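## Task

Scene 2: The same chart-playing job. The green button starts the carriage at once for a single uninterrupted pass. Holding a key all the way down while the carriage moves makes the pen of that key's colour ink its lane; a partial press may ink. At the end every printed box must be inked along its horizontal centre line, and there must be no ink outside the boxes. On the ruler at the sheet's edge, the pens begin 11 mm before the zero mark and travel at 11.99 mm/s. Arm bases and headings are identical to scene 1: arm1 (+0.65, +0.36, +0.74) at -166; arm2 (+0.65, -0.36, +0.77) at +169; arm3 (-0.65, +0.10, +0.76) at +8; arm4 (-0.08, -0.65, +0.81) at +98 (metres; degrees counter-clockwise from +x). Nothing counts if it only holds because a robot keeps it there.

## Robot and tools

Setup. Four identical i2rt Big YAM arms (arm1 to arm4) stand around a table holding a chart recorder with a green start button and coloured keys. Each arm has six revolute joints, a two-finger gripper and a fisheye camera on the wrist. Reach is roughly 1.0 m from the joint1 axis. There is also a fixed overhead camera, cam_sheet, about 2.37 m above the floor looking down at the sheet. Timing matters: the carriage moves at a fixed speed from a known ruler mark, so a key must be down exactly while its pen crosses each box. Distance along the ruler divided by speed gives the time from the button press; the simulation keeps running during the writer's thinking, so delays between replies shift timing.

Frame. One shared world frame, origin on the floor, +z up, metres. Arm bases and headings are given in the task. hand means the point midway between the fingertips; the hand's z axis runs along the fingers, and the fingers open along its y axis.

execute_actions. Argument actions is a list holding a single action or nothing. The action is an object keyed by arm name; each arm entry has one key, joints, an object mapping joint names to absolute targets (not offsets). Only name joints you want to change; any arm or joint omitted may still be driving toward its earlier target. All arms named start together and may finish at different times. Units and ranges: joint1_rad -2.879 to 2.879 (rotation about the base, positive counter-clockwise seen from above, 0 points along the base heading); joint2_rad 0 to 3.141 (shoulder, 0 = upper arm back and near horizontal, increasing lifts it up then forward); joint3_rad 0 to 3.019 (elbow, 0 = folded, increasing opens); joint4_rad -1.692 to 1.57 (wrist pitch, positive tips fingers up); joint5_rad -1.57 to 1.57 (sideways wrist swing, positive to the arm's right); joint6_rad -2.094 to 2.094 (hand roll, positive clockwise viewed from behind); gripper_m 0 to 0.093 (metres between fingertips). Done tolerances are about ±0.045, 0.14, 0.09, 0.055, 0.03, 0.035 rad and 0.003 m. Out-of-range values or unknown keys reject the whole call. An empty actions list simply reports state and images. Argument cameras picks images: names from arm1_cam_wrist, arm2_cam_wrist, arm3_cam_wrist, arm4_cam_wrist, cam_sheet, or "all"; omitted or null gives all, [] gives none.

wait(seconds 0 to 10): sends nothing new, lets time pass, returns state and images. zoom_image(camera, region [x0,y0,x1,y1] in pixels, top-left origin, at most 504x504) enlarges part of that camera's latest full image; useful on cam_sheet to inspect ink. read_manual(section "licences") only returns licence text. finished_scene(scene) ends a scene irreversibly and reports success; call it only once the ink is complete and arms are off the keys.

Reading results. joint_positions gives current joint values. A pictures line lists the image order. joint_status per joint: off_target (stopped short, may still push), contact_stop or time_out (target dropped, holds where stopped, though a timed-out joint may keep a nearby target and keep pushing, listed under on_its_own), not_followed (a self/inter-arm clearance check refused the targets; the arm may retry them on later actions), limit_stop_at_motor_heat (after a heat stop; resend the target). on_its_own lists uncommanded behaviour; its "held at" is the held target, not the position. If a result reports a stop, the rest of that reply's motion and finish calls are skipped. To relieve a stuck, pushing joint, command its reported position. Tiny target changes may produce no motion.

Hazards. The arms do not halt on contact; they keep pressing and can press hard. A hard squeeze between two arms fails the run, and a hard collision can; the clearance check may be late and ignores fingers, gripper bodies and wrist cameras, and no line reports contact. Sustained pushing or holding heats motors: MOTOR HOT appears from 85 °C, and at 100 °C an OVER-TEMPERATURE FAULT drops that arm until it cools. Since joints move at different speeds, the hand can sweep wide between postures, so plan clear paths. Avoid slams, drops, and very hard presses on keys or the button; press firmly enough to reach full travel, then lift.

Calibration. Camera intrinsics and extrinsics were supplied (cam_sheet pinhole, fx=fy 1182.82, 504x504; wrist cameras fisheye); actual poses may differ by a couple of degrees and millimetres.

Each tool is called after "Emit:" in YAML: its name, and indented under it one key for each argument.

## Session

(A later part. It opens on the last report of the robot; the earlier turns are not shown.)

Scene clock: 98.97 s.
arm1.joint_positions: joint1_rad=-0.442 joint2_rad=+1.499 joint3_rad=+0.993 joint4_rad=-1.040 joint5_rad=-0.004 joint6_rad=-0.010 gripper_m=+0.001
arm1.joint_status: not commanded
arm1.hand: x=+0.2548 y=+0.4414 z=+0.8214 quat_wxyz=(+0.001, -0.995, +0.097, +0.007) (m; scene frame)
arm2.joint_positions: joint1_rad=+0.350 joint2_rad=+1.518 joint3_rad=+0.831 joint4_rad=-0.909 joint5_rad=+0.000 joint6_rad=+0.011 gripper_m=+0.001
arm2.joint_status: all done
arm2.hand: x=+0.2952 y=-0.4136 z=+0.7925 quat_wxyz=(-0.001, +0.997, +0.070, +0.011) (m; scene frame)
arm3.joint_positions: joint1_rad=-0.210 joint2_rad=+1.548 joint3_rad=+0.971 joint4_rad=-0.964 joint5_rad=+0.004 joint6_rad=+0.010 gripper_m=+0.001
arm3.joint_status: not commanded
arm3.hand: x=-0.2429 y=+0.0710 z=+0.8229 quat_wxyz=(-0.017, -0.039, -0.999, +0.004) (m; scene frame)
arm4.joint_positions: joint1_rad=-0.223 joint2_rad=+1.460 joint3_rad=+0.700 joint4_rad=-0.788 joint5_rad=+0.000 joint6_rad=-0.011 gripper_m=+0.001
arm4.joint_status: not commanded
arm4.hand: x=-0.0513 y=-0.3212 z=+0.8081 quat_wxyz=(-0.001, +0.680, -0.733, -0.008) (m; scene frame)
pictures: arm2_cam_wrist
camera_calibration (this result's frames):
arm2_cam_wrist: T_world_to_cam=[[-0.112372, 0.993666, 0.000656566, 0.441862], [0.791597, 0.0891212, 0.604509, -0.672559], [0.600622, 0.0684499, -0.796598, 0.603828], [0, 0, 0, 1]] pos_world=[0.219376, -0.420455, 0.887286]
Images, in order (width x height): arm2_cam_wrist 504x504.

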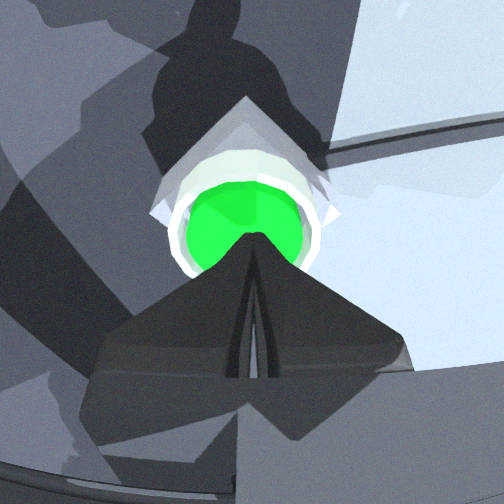

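Emit:
execute_actions:
  actions:
    - {"arm2":{"joints":{"joint2_rad":1.7}}}
  cameras: ["cam_sheet"]

Emit:
execute_actions:
  actions:
    - {"arm2":{"joints":{"joint2_rad":1.38}}}
  cameras: ["cam_sheet"]

Emit:
execute_actions:
  actions:
    - {"arm2":{"joints":{"joint1_rad":-0.78,"joint2_rad":1.4,"joint3_rad":0.98,"joint4_rad":-0.953}}}
  cameras: []

Emit:
execute_actions:
  actions:
    - {"arm2":{"joints":{"joint2_rad":1.57}}}
  cameras: ["arm2_cam_wrist"]

Emit:
wait:
  seconds: 9.05

Emit:
execute_actions:
  actions:
    - {"arm1":{"joints":{"joint2_rad":1.69}}}
  cameras: []

Emit:
wait:
  seconds: 0.89

Emit:
execute_actions:
  actions:
    - {"arm1":{"joints":{"joint2_rad":1.5}}}
  cameras: []

Emit:
wait:
  seconds: 1.3

Emit:
execute_actions:
  actions:
    - {"arm1":{"joints":{"joint2_rad":1.69}},"arm2":{"joints":{"joint2_rad":1.77}},"arm3":{"joints":{"joint2_rad":1.74}},"arm4":{"joints":{"joint2_rad":1.66}}}
  cameras: []

Emit:
wait:
  seconds: 0.89

Emit:
execute_actions:
  actions:
    - {"arm1":{"joints":{"joint2_rad":1.5}},"arm2":{"joints":{"joint2_rad":1.57}},"arm3":{"joints":{"joint2_rad":1.56}},"arm4":{"joints":{"joint2_rad":1.46}}}
  cameras: []

Emit:
wait:
  seconds: 1.25

Emit:
execute_actions:
  actions:
    - {"arm2":{"joints":{"joint2_rad":1.77}}}
  cameras: []

Emit:
wait:
  seconds: 0.89

Emit:
execute_actions:
  actions:
    - {"arm2":{"joints":{"joint2_rad":1.57}}}
  cameras: []

Emit:
wait:
  seconds: 1.31

Emit:
execute_actions:
  actions:
    - {"arm2":{"joints":{"joint2_rad":1.77}}}
  cameras: []

Emit:
wait:
  seconds: 0.85

Emit:
execute_actions:
  actions:
    - {"arm2":{"joints":{"joint2_rad":1.57}}}
  cameras: ["cam_sheet"]

Emit:
wait:
  seconds: 4

Emit:
zoom_image:
  camera: "cam_sheet"
  region: [200, 170, 400, 350]

Scene clock: 113.23 s.
arm1.joint_positions: joint1_rad=-0.442 joint2_rad=+1.499 joint3_rad=+0.993 joint4_rad=-1.040 joint5_rad=-0.004 joint6_rad=-0.010 gripper_m=+0.001
arm1.joint_status: not commanded
arm1.hand: x=+0.2548 y=+0.4414 z=+0.8214 quat_wxyz=(+0.001, -0.995, +0.097, +0.007) (m; scene frame)
arm2.joint_positions: joint1_rad=+0.350 joint2_rad=+1.593 joint3_rad=+0.861 joint4_rad=-0.934 joint5_rad=+0.000 joint6_rad=+0.011 gripper_m=+0.001
arm2.joint_status: all done
arm2.hand: x=+0.2954 y=-0.4136 z=+0.7757 quat_wxyz=(-0.004, +0.996, +0.070, +0.046) (m; scene frame)
arm3.joint_positions: joint1_rad=-0.210 joint2_rad=+1.548 joint3_rad=+0.971 joint4_rad=-0.964 joint5_rad=+0.004 joint6_rad=+0.010 gripper_m=+0.001
arm3.joint_status: not commanded
arm3.hand: x=-0.2429 y=+0.0710 z=+0.8229 quat_wxyz=(-0.017, -0.039, -0.999, +0.004) (m; scene frame)
arm4.joint_positions: joint1_rad=-0.223 joint2_rad=+1.460 joint3_rad=+0.700 joint4_rad=-0.788 joint5_rad=+0.000 joint6_rad=-0.011 gripper_m=+0.001
arm4.joint_status: not commanded
arm4.hand: x=-0.0513 y=-0.3212 z=+0.8081 quat_wxyz=(-0.001, +0.680, -0.733, -0.008) (m; scene frame)
pictures: cam_sheet
Images, in order (width x height): cam_sheet 504x504.

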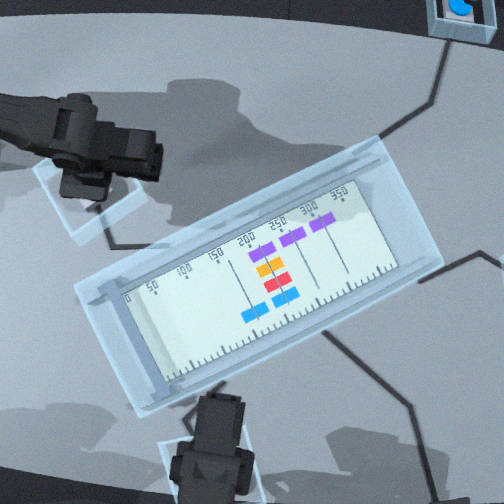

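Scene clock: 114.47 s.
arm1.joint_positions: joint1_rad=-0.442 joint2_rad=+1.499 joint3_rad=+0.993 joint4_rad=-1.040 joint5_rad=-0.004 joint6_rad=-0.010 gripper_m=+0.001
arm1.joint_status: not commanded
arm1.hand: x=+0.2548 y=+0.4414 z=+0.8214 quat_wxyz=(+0.001, -0.995, +0.097, +0.007) (m; scene frame)
arm2.joint_positions: joint1_rad=+0.350 joint2_rad=+1.369 joint3_rad=+0.835 joint4_rad=-0.913 joint5_rad=+0.000 joint6_rad=+0.011 gripper_m=+0.001
arm2.joint_status: all done
arm2.hand: x=+0.2828 y=-0.4155 z=+0.8449 quat_wxyz=(+0.005, +0.996, +0.070, -0.063) (m; scene frame)
arm3.joint_positions: joint1_rad=-0.210 joint2_rad=+1.548 joint3_rad=+0.971 joint4_rad=-0.964 joint5_rad=+0.004 joint6_rad=+0.010 gripper_m=+0.001
arm3.joint_status: not commanded
arm3.hand: x=-0.2429 y=+0.0710 z=+0.8229 quat_wxyz=(-0.017, -0.039, -0.999, +0.004) (m; scene frame)
arm4.joint_positions: joint1_rad=-0.223 joint2_rad=+1.460 joint3_rad=+0.700 joint4_rad=-0.788 joint5_rad=+0.000 joint6_rad=-0.011 gripper_m=+0.001
arm4.joint_status: not commanded
arm4.hand: x=-0.0513 y=-0.3212 z=+0.8081 quat_wxyz=(-0.001, +0.680, -0.733, -0.008) (m; scene frame)
pictures: cam_sheet
Images, in order (width x height): cam_sheet 504x504.

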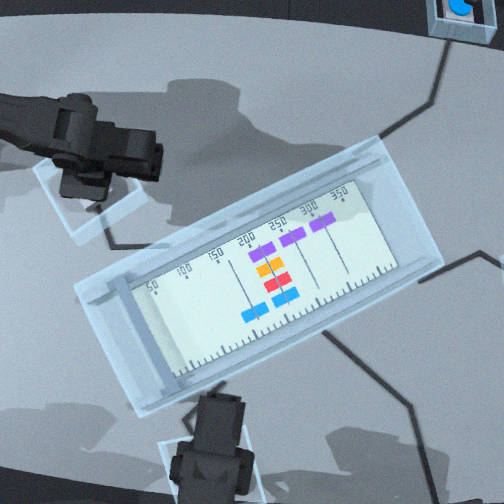

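Scene clock: 116.07 s.
arm1.joint_positions: joint1_rad=-0.442 joint2_rad=+1.499 joint3_rad=+0.993 joint4_rad=-1.040 joint5_rad=-0.004 joint6_rad=-0.010 gripper_m=+0.001
arm1.joint_status: not commanded
arm1.hand: x=+0.2548 y=+0.4414 z=+0.8214 quat_wxyz=(+0.001, -0.995, +0.097, +0.007) (m; scene frame)
arm2.joint_positions: joint1_rad=-0.781 joint2_rad=+1.400 joint3_rad=+0.957 joint4_rad=-0.948 joint5_rad=+0.000 joint6_rad=+0.011 gripper_m=+0.001
arm2.joint_status: all done
arm2.hand: x=+0.4206 y=-0.0163 z=+0.8771 quat_wxyz=(-0.041, +0.876, -0.474, -0.080) (m; scene frame)
arm3.joint_positions: joint1_rad=-0.210 joint2_rad=+1.548 joint3_rad=+0.971 joint4_rad=-0.964 joint5_rad=+0.004 joint6_rad=+0.010 gripper_m=+0.001
arm3.joint_status: not commanded
arm3.hand: x=-0.2429 y=+0.0710 z=+0.8229 quat_wxyz=(-0.017, -0.039, -0.999, +0.004) (m; scene frame)
arm4.joint_positions: joint1_rad=-0.223 joint2_rad=+1.460 joint3_rad=+0.700 joint4_rad=-0.788 joint5_rad=+0.000 joint6_rad=-0.011 gripper_m=+0.001
arm4.joint_status: not commanded
arm4.hand: x=-0.0513 y=-0.3212 z=+0.8081 quat_wxyz=(-0.001, +0.680, -0.733, -0.008) (m; scene frame)
pictures: none
No camera images: the call's "cameras" was empty. Leave "cameras" out to get every camera's image.

Scene clock: 117.10 s.
arm1.joint_positions: joint1_rad=-0.442 joint2_rad=+1.499 joint3_rad=+0.993 joint4_rad=-1.040 joint5_rad=-0.004 joint6_rad=-0.010 gripper_m=+0.001
arm1.joint_status: not commanded
arm1.hand: x=+0.2548 y=+0.4414 z=+0.8214 quat_wxyz=(+0.001, -0.995, +0.097, +0.007) (m; scene frame)
arm2.joint_positions: joint1_rad=-0.781 joint2_rad=+1.579 joint3_rad=+0.957 joint4_rad=-0.948 joint5_rad=+0.000 joint6_rad=+0.011 gripper_m=+0.001
arm2.joint_status: all done
arm2.hand: x=+0.4260 y=-0.0246 z=+0.8077 quat_wxyz=(+0.001, +0.880, -0.476, -0.001) (m; scene frame)
arm3.joint_positions: joint1_rad=-0.210 joint2_rad=+1.548 joint3_rad=+0.971 joint4_rad=-0.964 joint5_rad=+0.004 joint6_rad=+0.010 gripper_m=+0.001
arm3.joint_status: not commanded
arm3.hand: x=-0.2429 y=+0.0710 z=+0.8229 quat_wxyz=(-0.017, -0.039, -0.999, +0.004) (m; scene frame)
arm4.joint_positions: joint1_rad=-0.223 joint2_rad=+1.460 joint3_rad=+0.700 joint4_rad=-0.788 joint5_rad=+0.000 joint6_rad=-0.011 gripper_m=+0.001
arm4.joint_status: not commanded
arm4.hand: x=-0.0513 y=-0.3212 z=+0.8081 quat_wxyz=(-0.001, +0.680, -0.733, -0.008) (m; scene frame)
pictures: arm2_cam_wrist
camera_calibration (this result's frames):
arm2_cam_wrist: T_world_to_cam=[[0.851699, 0.524022, -0.00320636, -0.349135], [0.426434, -0.689506, 0.585437, -0.66819], [0.304571, -0.499983, -0.810712, 0.634333], [0, 0, 0, 1]] pos_world=[0.389097, 0.0393892, 0.904325]
Images, in order (width x height): arm2_cam_wrist 504x504.

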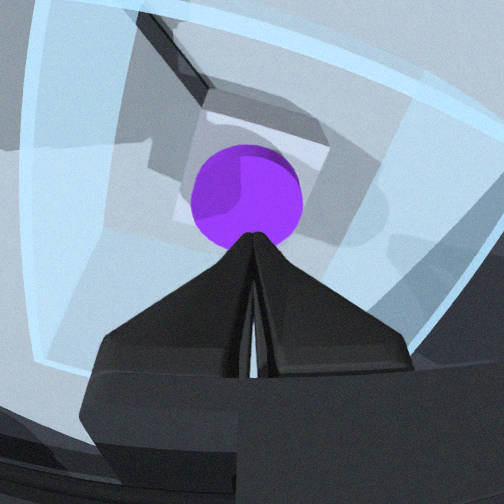

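Scene clock: 126.17 s.
arm1.joint_positions: joint1_rad=-0.442 joint2_rad=+1.499 joint3_rad=+0.993 joint4_rad=-1.040 joint5_rad=-0.004 joint6_rad=-0.010 gripper_m=+0.001
arm1.joint_status: not commanded
arm1.hand: x=+0.2548 y=+0.4414 z=+0.8214 quat_wxyz=(+0.001, -0.995, +0.097, +0.007) (m; scene frame)
arm2.joint_positions: joint1_rad=-0.781 joint2_rad=+1.579 joint3_rad=+0.957 joint4_rad=-0.948 joint5_rad=+0.000 joint6_rad=+0.011 gripper_m=+0.001
arm2.joint_status: all done
arm2.hand: x=+0.4260 y=-0.0246 z=+0.8077 quat_wxyz=(+0.001, +0.880, -0.476, -0.001) (m; scene frame)
arm3.joint_positions: joint1_rad=-0.210 joint2_rad=+1.548 joint3_rad=+0.971 joint4_rad=-0.964 joint5_rad=+0.004 joint6_rad=+0.010 gripper_m=+0.001
arm3.joint_status: not commanded
arm3.hand: x=-0.2429 y=+0.0710 z=+0.8229 quat_wxyz=(-0.017, -0.039, -0.999, +0.004) (m; scene frame)
arm4.joint_positions: joint1_rad=-0.223 joint2_rad=+1.460 joint3_rad=+0.700 joint4_rad=-0.788 joint5_rad=+0.000 joint6_rad=-0.011 gripper_m=+0.001
arm4.joint_status: not commanded
arm4.hand: x=-0.0513 y=-0.3212 z=+0.8081 quat_wxyz=(-0.001, +0.680, -0.733, -0.008) (m; scene frame)
wait: 9.07 s; at rest by 0.27 s
pictures: arm1_cam_wrist, arm2_cam_wrist, arm3_cam_wrist, arm4_cam_wrist, cam_sheet
camera_calibration (this result's frames):
arm1_cam_wrist: T_world_to_cam=[[0.183869, 0.982946, -0.00310317, -0.475245], [0.808628, -0.149465, 0.569018, -0.598976], [0.55885, -0.107134, -0.822319, 0.705906], [0, 0, 0, 1]] pos_world=[0.177236, 0.453241, 0.919834]
arm2_cam_wrist: T_world_to_cam=[[0.851699, 0.524022, -0.00320636, -0.349135], [0.426434, -0.689506, 0.585437, -0.66819], [0.304571, -0.499983, -0.810712, 0.634333], [0, 0, 0, 1]] pos_world=[0.389097, 0.0393892, 0.904325]
arm3_cam_wrist: T_world_to_cam=[[-0.0834275, -0.996507, 0.00356392, 0.0457794], [-0.822956, 0.0709136, 0.563662, -0.663515], [-0.561947, 0.044092, -0.825998, 0.665531], [0, 0, 0, 1]] pos_world=[-0.168231, 0.0633272, 0.923562]
arm4_cam_wrist: T_world_to_cam=[[0.997191, -0.074454, -0.0081414, 0.0314192], [-0.0556439, -0.809214, 0.584873, -0.732094], [-0.0501343, -0.582777, -0.811084, 0.591567], [0, 0, 0, 1]] pos_world=[-0.0424097, -0.24533, 0.908248]
Images, in order (width x height): arm1_cam_wrist 504x504, arm2_cam_wrist 504x504, arm3_cam_wrist 504x504, arm4_cam_wrist 504x504, cam_sheet 504x504.

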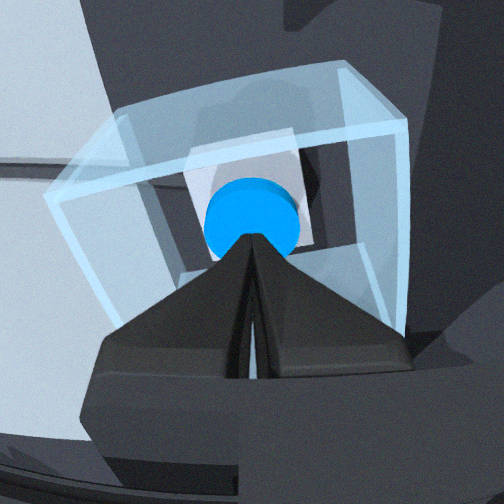

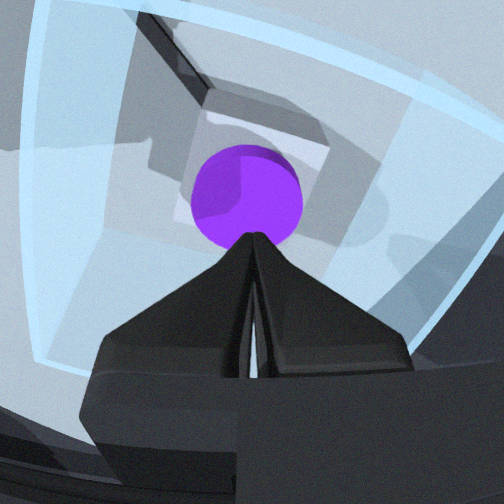

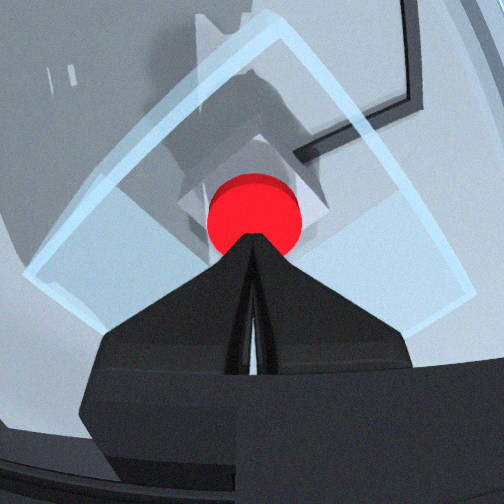

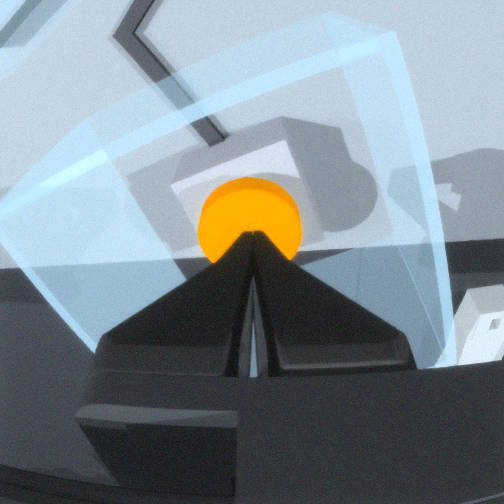

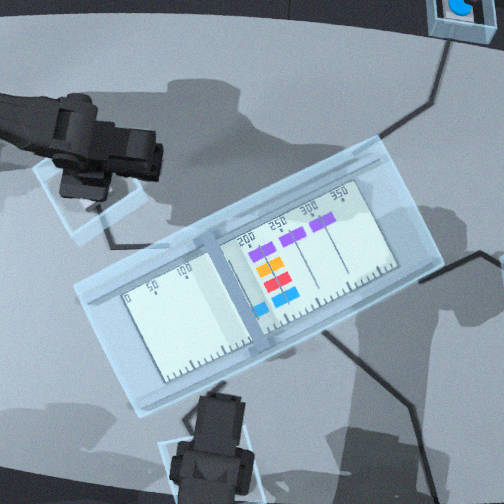

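Scene clock: 126.97 s.
arm1.joint_positions: joint1_rad=-0.442 joint2_rad=+1.628 joint3_rad=+1.008 joint4_rad=-1.039 joint5_rad=-0.004 joint6_rad=-0.010 gripper_m=+0.000
arm1.joint_status: all done
arm1.hand: x=+0.2574 y=+0.4411 z=+0.7769 quat_wxyz=(-0.005, -0.994, +0.097, -0.050) (m; scene frame)
arm2.joint_positions: joint1_rad=-0.781 joint2_rad=+1.579 joint3_rad=+0.957 joint4_rad=-0.948 joint5_rad=+0.000 joint6_rad=+0.011 gripper_m=+0.001
arm2.joint_status: not commanded
arm2.hand: x=+0.4260 y=-0.0246 z=+0.8077 quat_wxyz=(+0.001, +0.880, -0.476, -0.001) (m; scene frame)
arm3.joint_positions: joint1_rad=-0.210 joint2_rad=+1.548 joint3_rad=+0.971 joint4_rad=-0.964 joint5_rad=+0.004 joint6_rad=+0.010 gripper_m=+0.001
arm3.joint_status: not commanded
arm3.hand: x=-0.2429 y=+0.0710 z=+0.8229 quat_wxyz=(-0.017, -0.039, -0.999, +0.004) (m; scene frame)
arm4.joint_positions: joint1_rad=-0.223 joint2_rad=+1.460 joint3_rad=+0.700 joint4_rad=-0.788 joint5_rad=+0.000 joint6_rad=-0.011 gripper_m=+0.001
arm4.joint_status: not commanded
arm4.hand: x=-0.0513 y=-0.3212 z=+0.8081 quat_wxyz=(-0.001, +0.680, -0.733, -0.008) (m; scene frame)
pictures: none
No camera images: the call's "cameras" was empty. Leave "cameras" out to get every camera's image.

Scene clock: 127.87 s.
arm1.joint_positions: joint1_rad=-0.442 joint2_rad=+1.628 joint3_rad=+1.008 joint4_rad=-1.039 joint5_rad=-0.004 joint6_rad=-0.010 gripper_m=+0.000
arm1.joint_status: all done
arm1.hand: x=+0.2574 y=+0.4411 z=+0.7769 quat_wxyz=(-0.005, -0.994, +0.097, -0.050) (m; scene frame)
arm2.joint_positions: joint1_rad=-0.781 joint2_rad=+1.579 joint3_rad=+0.957 joint4_rad=-0.948 joint5_rad=+0.000 joint6_rad=+0.011 gripper_m=+0.001
arm2.joint_status: not commanded
arm2.hand: x=+0.4260 y=-0.0246 z=+0.8077 quat_wxyz=(+0.001, +0.880, -0.476, -0.001) (m; scene frame)
arm3.joint_positions: joint1_rad=-0.210 joint2_rad=+1.548 joint3_rad=+0.971 joint4_rad=-0.964 joint5_rad=+0.004 joint6_rad=+0.010 gripper_m=+0.001
arm3.joint_status: not commanded
arm3.hand: x=-0.2429 y=+0.0710 z=+0.8229 quat_wxyz=(-0.017, -0.039, -0.999, +0.004) (m; scene frame)
arm4.joint_positions: joint1_rad=-0.223 joint2_rad=+1.460 joint3_rad=+0.700 joint4_rad=-0.788 joint5_rad=+0.000 joint6_rad=-0.011 gripper_m=+0.001
arm4.joint_status: not commanded
arm4.hand: x=-0.0513 y=-0.3212 z=+0.8081 quat_wxyz=(-0.001, +0.680, -0.733, -0.008) (m; scene frame)
wait: 0.90 s; at rest by 0.27 s
pictures: arm1_cam_wrist, arm2_cam_wrist, arm3_cam_wrist, arm4_cam_wrist, cam_sheet
camera_calibration (this result's frames):
arm1_cam_wrist: T_world_to_cam=[[0.184917, 0.98274, -0.00528449, -0.474047], [0.740149, -0.135728, 0.658603, -0.633863], [0.646518, -0.125698, -0.752472, 0.599206], [0, 0, 0, 1]] pos_world=[0.169415, 0.455151, 0.865845]
arm2_cam_wrist: T_world_to_cam=[[0.851699, 0.524022, -0.00320636, -0.349135], [0.426434, -0.689506, 0.585437, -0.66819], [0.304571, -0.499983, -0.810712, 0.634333], [0, 0, 0, 1]] pos_world=[0.389097, 0.0393892, 0.904325]
arm3_cam_wrist: T_world_to_cam=[[-0.0834275, -0.996507, 0.00356392, 0.0457794], [-0.822956, 0.0709136, 0.563662, -0.663515], [-0.561947, 0.044092, -0.825998, 0.665531], [0, 0, 0, 1]] pos_world=[-0.168231, 0.0633272, 0.923562]
arm4_cam_wrist: T_world_to_cam=[[0.997191, -0.074454, -0.0081414, 0.0314192], [-0.0556439, -0.809214, 0.584873, -0.732094], [-0.0501343, -0.582777, -0.811084, 0.591567], [0, 0, 0, 1]] pos_world=[-0.0424097, -0.24533, 0.908248]
Images, in order (width x height): arm1_cam_wrist 504x504, arm2_cam_wrist 504x504, arm3_cam_wrist 504x504, arm4_cam_wrist 504x504, cam_sheet 504x504.

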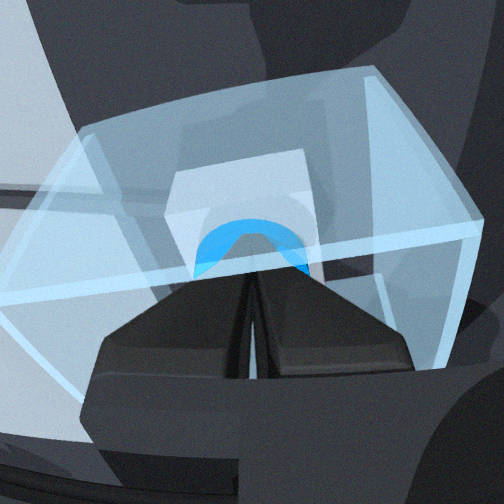

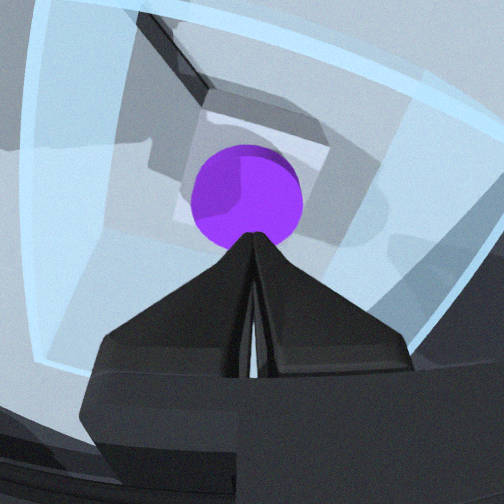

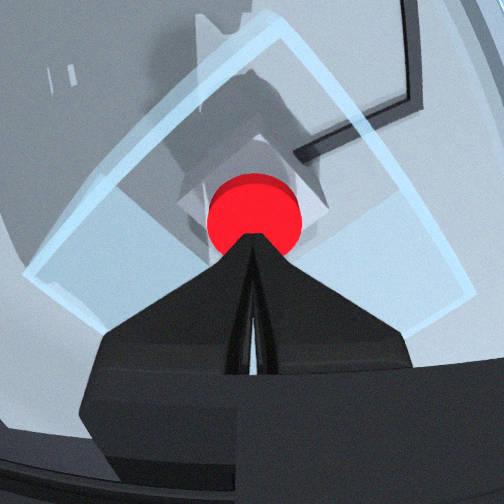

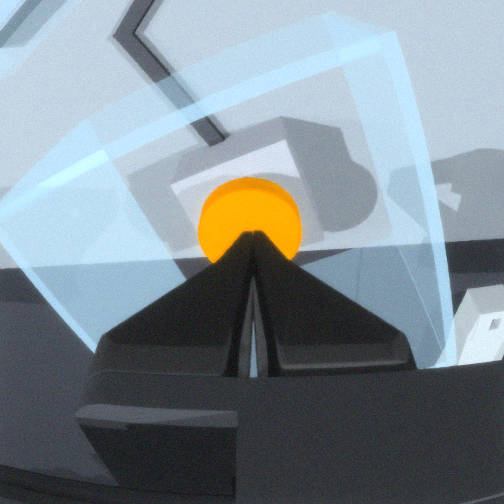

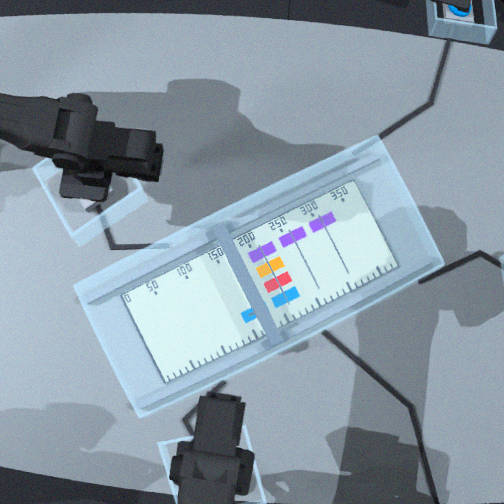

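Scene clock: 128.93 s.
arm1.joint_positions: joint1_rad=-0.442 joint2_rad=+1.498 joint3_rad=+0.993 joint4_rad=-1.037 joint5_rad=-0.004 joint6_rad=-0.010 gripper_m=+0.000
arm1.joint_status: all done
arm1.hand: x=+0.2541 y=+0.4416 z=+0.8215 quat_wxyz=(+0.002, -0.995, +0.097, +0.008) (m; scene frame)
arm2.joint_positions: joint1_rad=-0.781 joint2_rad=+1.579 joint3_rad=+0.957 joint4_rad=-0.948 joint5_rad=+0.000 joint6_rad=+0.011 gripper_m=+0.001
arm2.joint_status: not commanded
arm2.hand: x=+0.4260 y=-0.0246 z=+0.8077 quat_wxyz=(+0.001, +0.880, -0.476, -0.001) (m; scene frame)
arm3.joint_positions: joint1_rad=-0.210 joint2_rad=+1.548 joint3_rad=+0.971 joint4_rad=-0.964 joint5_rad=+0.004 joint6_rad=+0.010 gripper_m=+0.001
arm3.joint_status: not commanded
arm3.hand: x=-0.2429 y=+0.0710 z=+0.8229 quat_wxyz=(-0.017, -0.039, -0.999, +0.004) (m; scene frame)
arm4.joint_positions: joint1_rad=-0.223 joint2_rad=+1.460 joint3_rad=+0.700 joint4_rad=-0.788 joint5_rad=+0.000 joint6_rad=-0.011 gripper_m=+0.001
arm4.joint_status: not commanded
arm4.hand: x=-0.0513 y=-0.3212 z=+0.8081 quat_wxyz=(-0.001, +0.680, -0.733, -0.008) (m; scene frame)
pictures: none
No camera images: the call's "cameras" was empty. Leave "cameras" out to get every camera's image.

Scene clock: 130.23 s.
arm1.joint_positions: joint1_rad=-0.442 joint2_rad=+1.498 joint3_rad=+0.993 joint4_rad=-1.037 joint5_rad=-0.004 joint6_rad=-0.010 gripper_m=+0.000
arm1.joint_status: all done
arm1.hand: x=+0.2541 y=+0.4416 z=+0.8215 quat_wxyz=(+0.002, -0.995, +0.097, +0.008) (m; scene frame)
arm2.joint_positions: joint1_rad=-0.781 joint2_rad=+1.579 joint3_rad=+0.957 joint4_rad=-0.948 joint5_rad=+0.000 joint6_rad=+0.011 gripper_m=+0.001
arm2.joint_status: not commanded
arm2.hand: x=+0.4260 y=-0.0246 z=+0.8077 quat_wxyz=(+0.001, +0.880, -0.476, -0.001) (m; scene frame)
arm3.joint_positions: joint1_rad=-0.210 joint2_rad=+1.548 joint3_rad=+0.971 joint4_rad=-0.964 joint5_rad=+0.004 joint6_rad=+0.010 gripper_m=+0.001
arm3.joint_status: not commanded
arm3.hand: x=-0.2429 y=+0.0710 z=+0.8229 quat_wxyz=(-0.017, -0.039, -0.999, +0.004) (m; scene frame)
arm4.joint_positions: joint1_rad=-0.223 joint2_rad=+1.460 joint3_rad=+0.700 joint4_rad=-0.788 joint5_rad=+0.000 joint6_rad=-0.011 gripper_m=+0.001
arm4.joint_status: not commanded
arm4.hand: x=-0.0513 y=-0.3212 z=+0.8081 quat_wxyz=(-0.001, +0.680, -0.733, -0.008) (m; scene frame)
wait: 1.30 s; at rest by 0.27 s
pictures: arm1_cam_wrist, arm2_cam_wrist, arm3_cam_wrist, arm4_cam_wrist, cam_sheet
camera_calibration (this result's frames):
arm1_cam_wrist: T_world_to_cam=[[0.183851, 0.982951, -0.00266166, -0.475683], [0.810282, -0.150021, 0.566513, -0.596626], [0.556455, -0.10631, -0.824048, 0.708083], [0, 0, 0, 1]] pos_world=[0.176873, 0.453343, 0.920225]
arm2_cam_wrist: T_world_to_cam=[[0.851699, 0.524022, -0.00320636, -0.349135], [0.426434, -0.689506, 0.585437, -0.66819], [0.304571, -0.499983, -0.810712, 0.634333], [0, 0, 0, 1]] pos_world=[0.389097, 0.0393892, 0.904325]
arm3_cam_wrist: T_world_to_cam=[[-0.0834275, -0.996507, 0.00356392, 0.0457794], [-0.822956, 0.0709136, 0.563662, -0.663515], [-0.561947, 0.044092, -0.825998, 0.665531], [0, 0, 0, 1]] pos_world=[-0.168231, 0.0633272, 0.923562]
arm4_cam_wrist: T_world_to_cam=[[0.997191, -0.074454, -0.0081414, 0.0314192], [-0.0556439, -0.809214, 0.584873, -0.732094], [-0.0501343, -0.582777, -0.811084, 0.591567], [0, 0, 0, 1]] pos_world=[-0.0424097, -0.24533, 0.908248]
Images, in order (width x height): arm1_cam_wrist 504x504, arm2_cam_wrist 504x504, arm3_cam_wrist 504x504, arm4_cam_wrist 504x504, cam_sheet 504x504.

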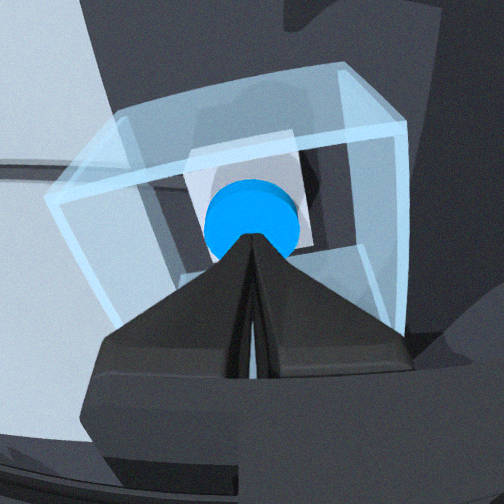

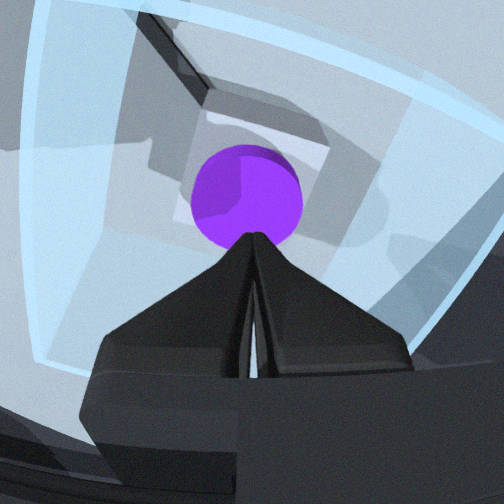

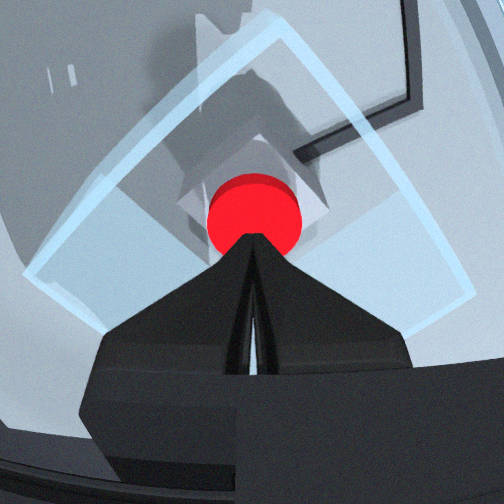

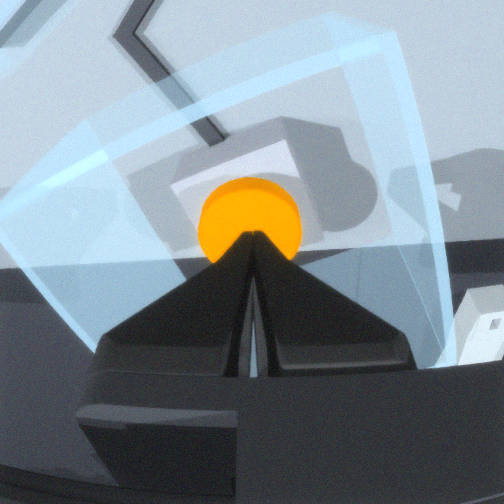

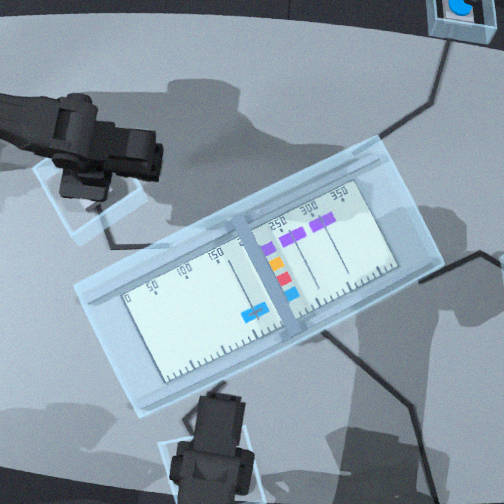

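Scene clock: 131.03 s.
arm1.joint_positions: joint1_rad=-0.442 joint2_rad=+1.628 joint3_rad=+1.008 joint4_rad=-1.037 joint5_rad=-0.004 joint6_rad=-0.010 gripper_m=+0.000
arm1.joint_status: all done
arm1.hand: x=+0.2569 y=+0.4412 z=+0.7769 quat_wxyz=(-0.004, -0.994, +0.097, -0.049) (m; scene frame)
arm2.joint_positions: joint1_rad=-0.781 joint2_rad=+1.682 joint3_rad=+0.995 joint4_rad=-0.967 joint5_rad=+0.001 joint6_rad=+0.011 gripper_m=+0.001
arm2.joint_status: all done
arm2.hand: x=+0.4242 y=-0.0220 z=+0.7797 quat_wxyz=(+0.020, +0.879, -0.475, +0.035) (m; scene frame)
arm3.joint_positions: joint1_rad=-0.210 joint2_rad=+1.684 joint3_rad=+0.989 joint4_rad=-0.965 joint5_rad=+0.004 joint6_rad=+0.010 gripper_m=+0.001
arm3.joint_status: all done
arm3.hand: x=-0.2473 y=+0.0713 z=+0.7762 quat_wxyz=(+0.042, -0.039, -0.998, +0.002) (m; scene frame)
arm4.joint_positions: joint1_rad=-0.223 joint2_rad=+1.586 joint3_rad=+0.721 joint4_rad=-0.797 joint5_rad=+0.000 joint6_rad=-0.010 gripper_m=+0.000
arm4.joint_status: all done
arm4.hand: x=-0.0525 y=-0.3308 z=+0.7752 quat_wxyz=(+0.041, +0.679, -0.732, +0.030) (m; scene frame)
pictures: none
No camera images: the call's "cameras" was empty. Leave "cameras" out to get every camera's image.

Scene clock: 131.93 s.
arm1.joint_positions: joint1_rad=-0.442 joint2_rad=+1.628 joint3_rad=+1.008 joint4_rad=-1.037 joint5_rad=-0.004 joint6_rad=-0.010 gripper_m=+0.000
arm1.joint_status: all done
arm1.hand: x=+0.2569 y=+0.4412 z=+0.7769 quat_wxyz=(-0.004, -0.994, +0.097, -0.049) (m; scene frame)
arm2.joint_positions: joint1_rad=-0.781 joint2_rad=+1.682 joint3_rad=+0.995 joint4_rad=-0.967 joint5_rad=+0.001 joint6_rad=+0.011 gripper_m=+0.001
arm2.joint_status: all done
arm2.hand: x=+0.4242 y=-0.0220 z=+0.7797 quat_wxyz=(+0.020, +0.879, -0.475, +0.035) (m; scene frame)
arm3.joint_positions: joint1_rad=-0.210 joint2_rad=+1.684 joint3_rad=+0.989 joint4_rad=-0.965 joint5_rad=+0.004 joint6_rad=+0.010 gripper_m=+0.001
arm3.joint_status: all done
arm3.hand: x=-0.2473 y=+0.0713 z=+0.7762 quat_wxyz=(+0.042, -0.039, -0.998, +0.002) (m; scene frame)
arm4.joint_positions: joint1_rad=-0.223 joint2_rad=+1.586 joint3_rad=+0.721 joint4_rad=-0.797 joint5_rad=+0.000 joint6_rad=-0.010 gripper_m=+0.000
arm4.joint_status: all done
arm4.hand: x=-0.0525 y=-0.3308 z=+0.7752 quat_wxyz=(+0.041, +0.679, -0.732, +0.030) (m; scene frame)
wait: 0.90 s; at rest by 0.27 s
pictures: arm1_cam_wrist, arm2_cam_wrist, arm3_cam_wrist, arm4_cam_wrist, cam_sheet
camera_calibration (this result's frames):
arm1_cam_wrist: T_world_to_cam=[[0.184857, 0.982753, -0.00486224, -0.474442], [0.741579, -0.136242, 0.656886, -0.632213], [0.644894, -0.125036, -0.753974, 0.600824], [0, 0, 0, 1]] pos_world=[0.169072, 0.45525, 0.865991]
arm2_cam_wrist: T_world_to_cam=[[0.851634, 0.524137, 0.000402471, -0.351874], [0.397772, -0.646812, 0.6507, -0.68706], [0.341316, -0.553998, -0.759335, 0.556626], [0, 0, 0, 1]] pos_world=[0.382976, 0.0484014, 0.869877]
arm3_cam_wrist: T_world_to_cam=[[-0.0831357, -0.996524, 0.00533377, 0.0444861], [-0.751338, 0.0661952, 0.656589, -0.694985], [-0.654659, 0.0505785, -0.75423, 0.545425], [0, 0, 0, 1]] pos_world=[-0.161403, 0.0627494, 0.867458]
arm4_cam_wrist: T_world_to_cam=[[0.997167, -0.0746369, -0.00938243, 0.0325032], [-0.0488354, -0.737172, 0.673938, -0.765513], [-0.0572171, -0.67157, -0.738728, 0.473357], [0, 0, 0, 1]] pos_world=[-0.0427111, -0.243996, 0.865895]
Images, in order (width x height): arm1_cam_wrist 504x504, arm2_cam_wrist 504x504, arm3_cam_wrist 504x504, arm4_cam_wrist 504x504, cam_sheet 504x504.

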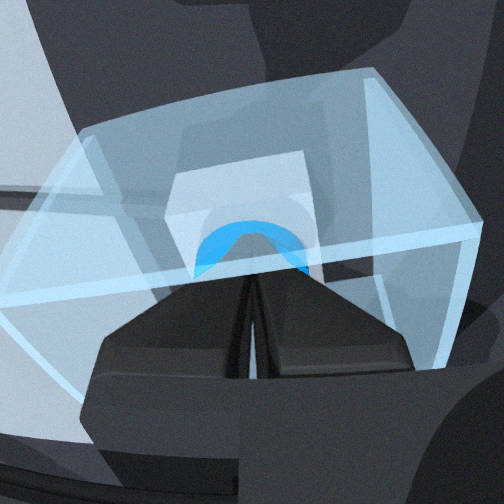

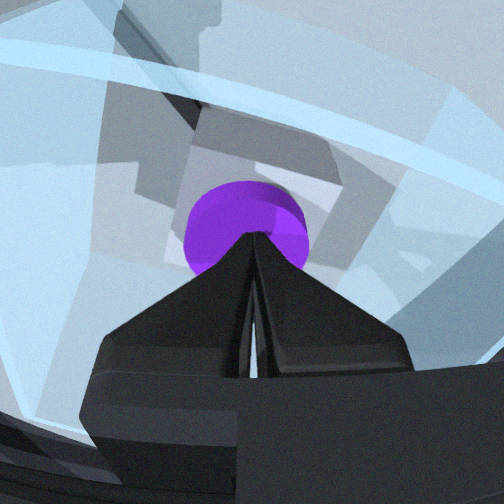

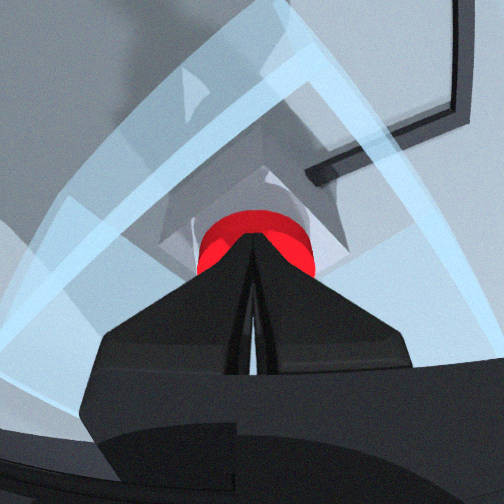

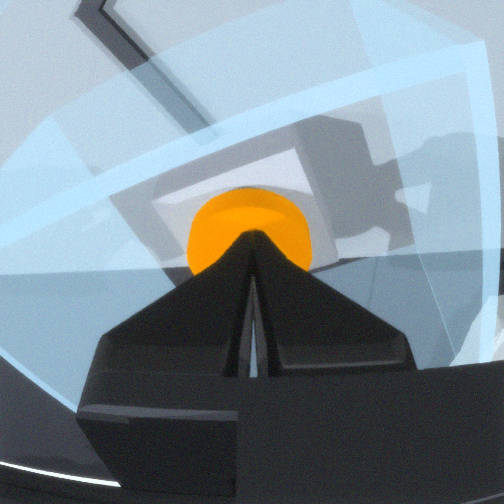

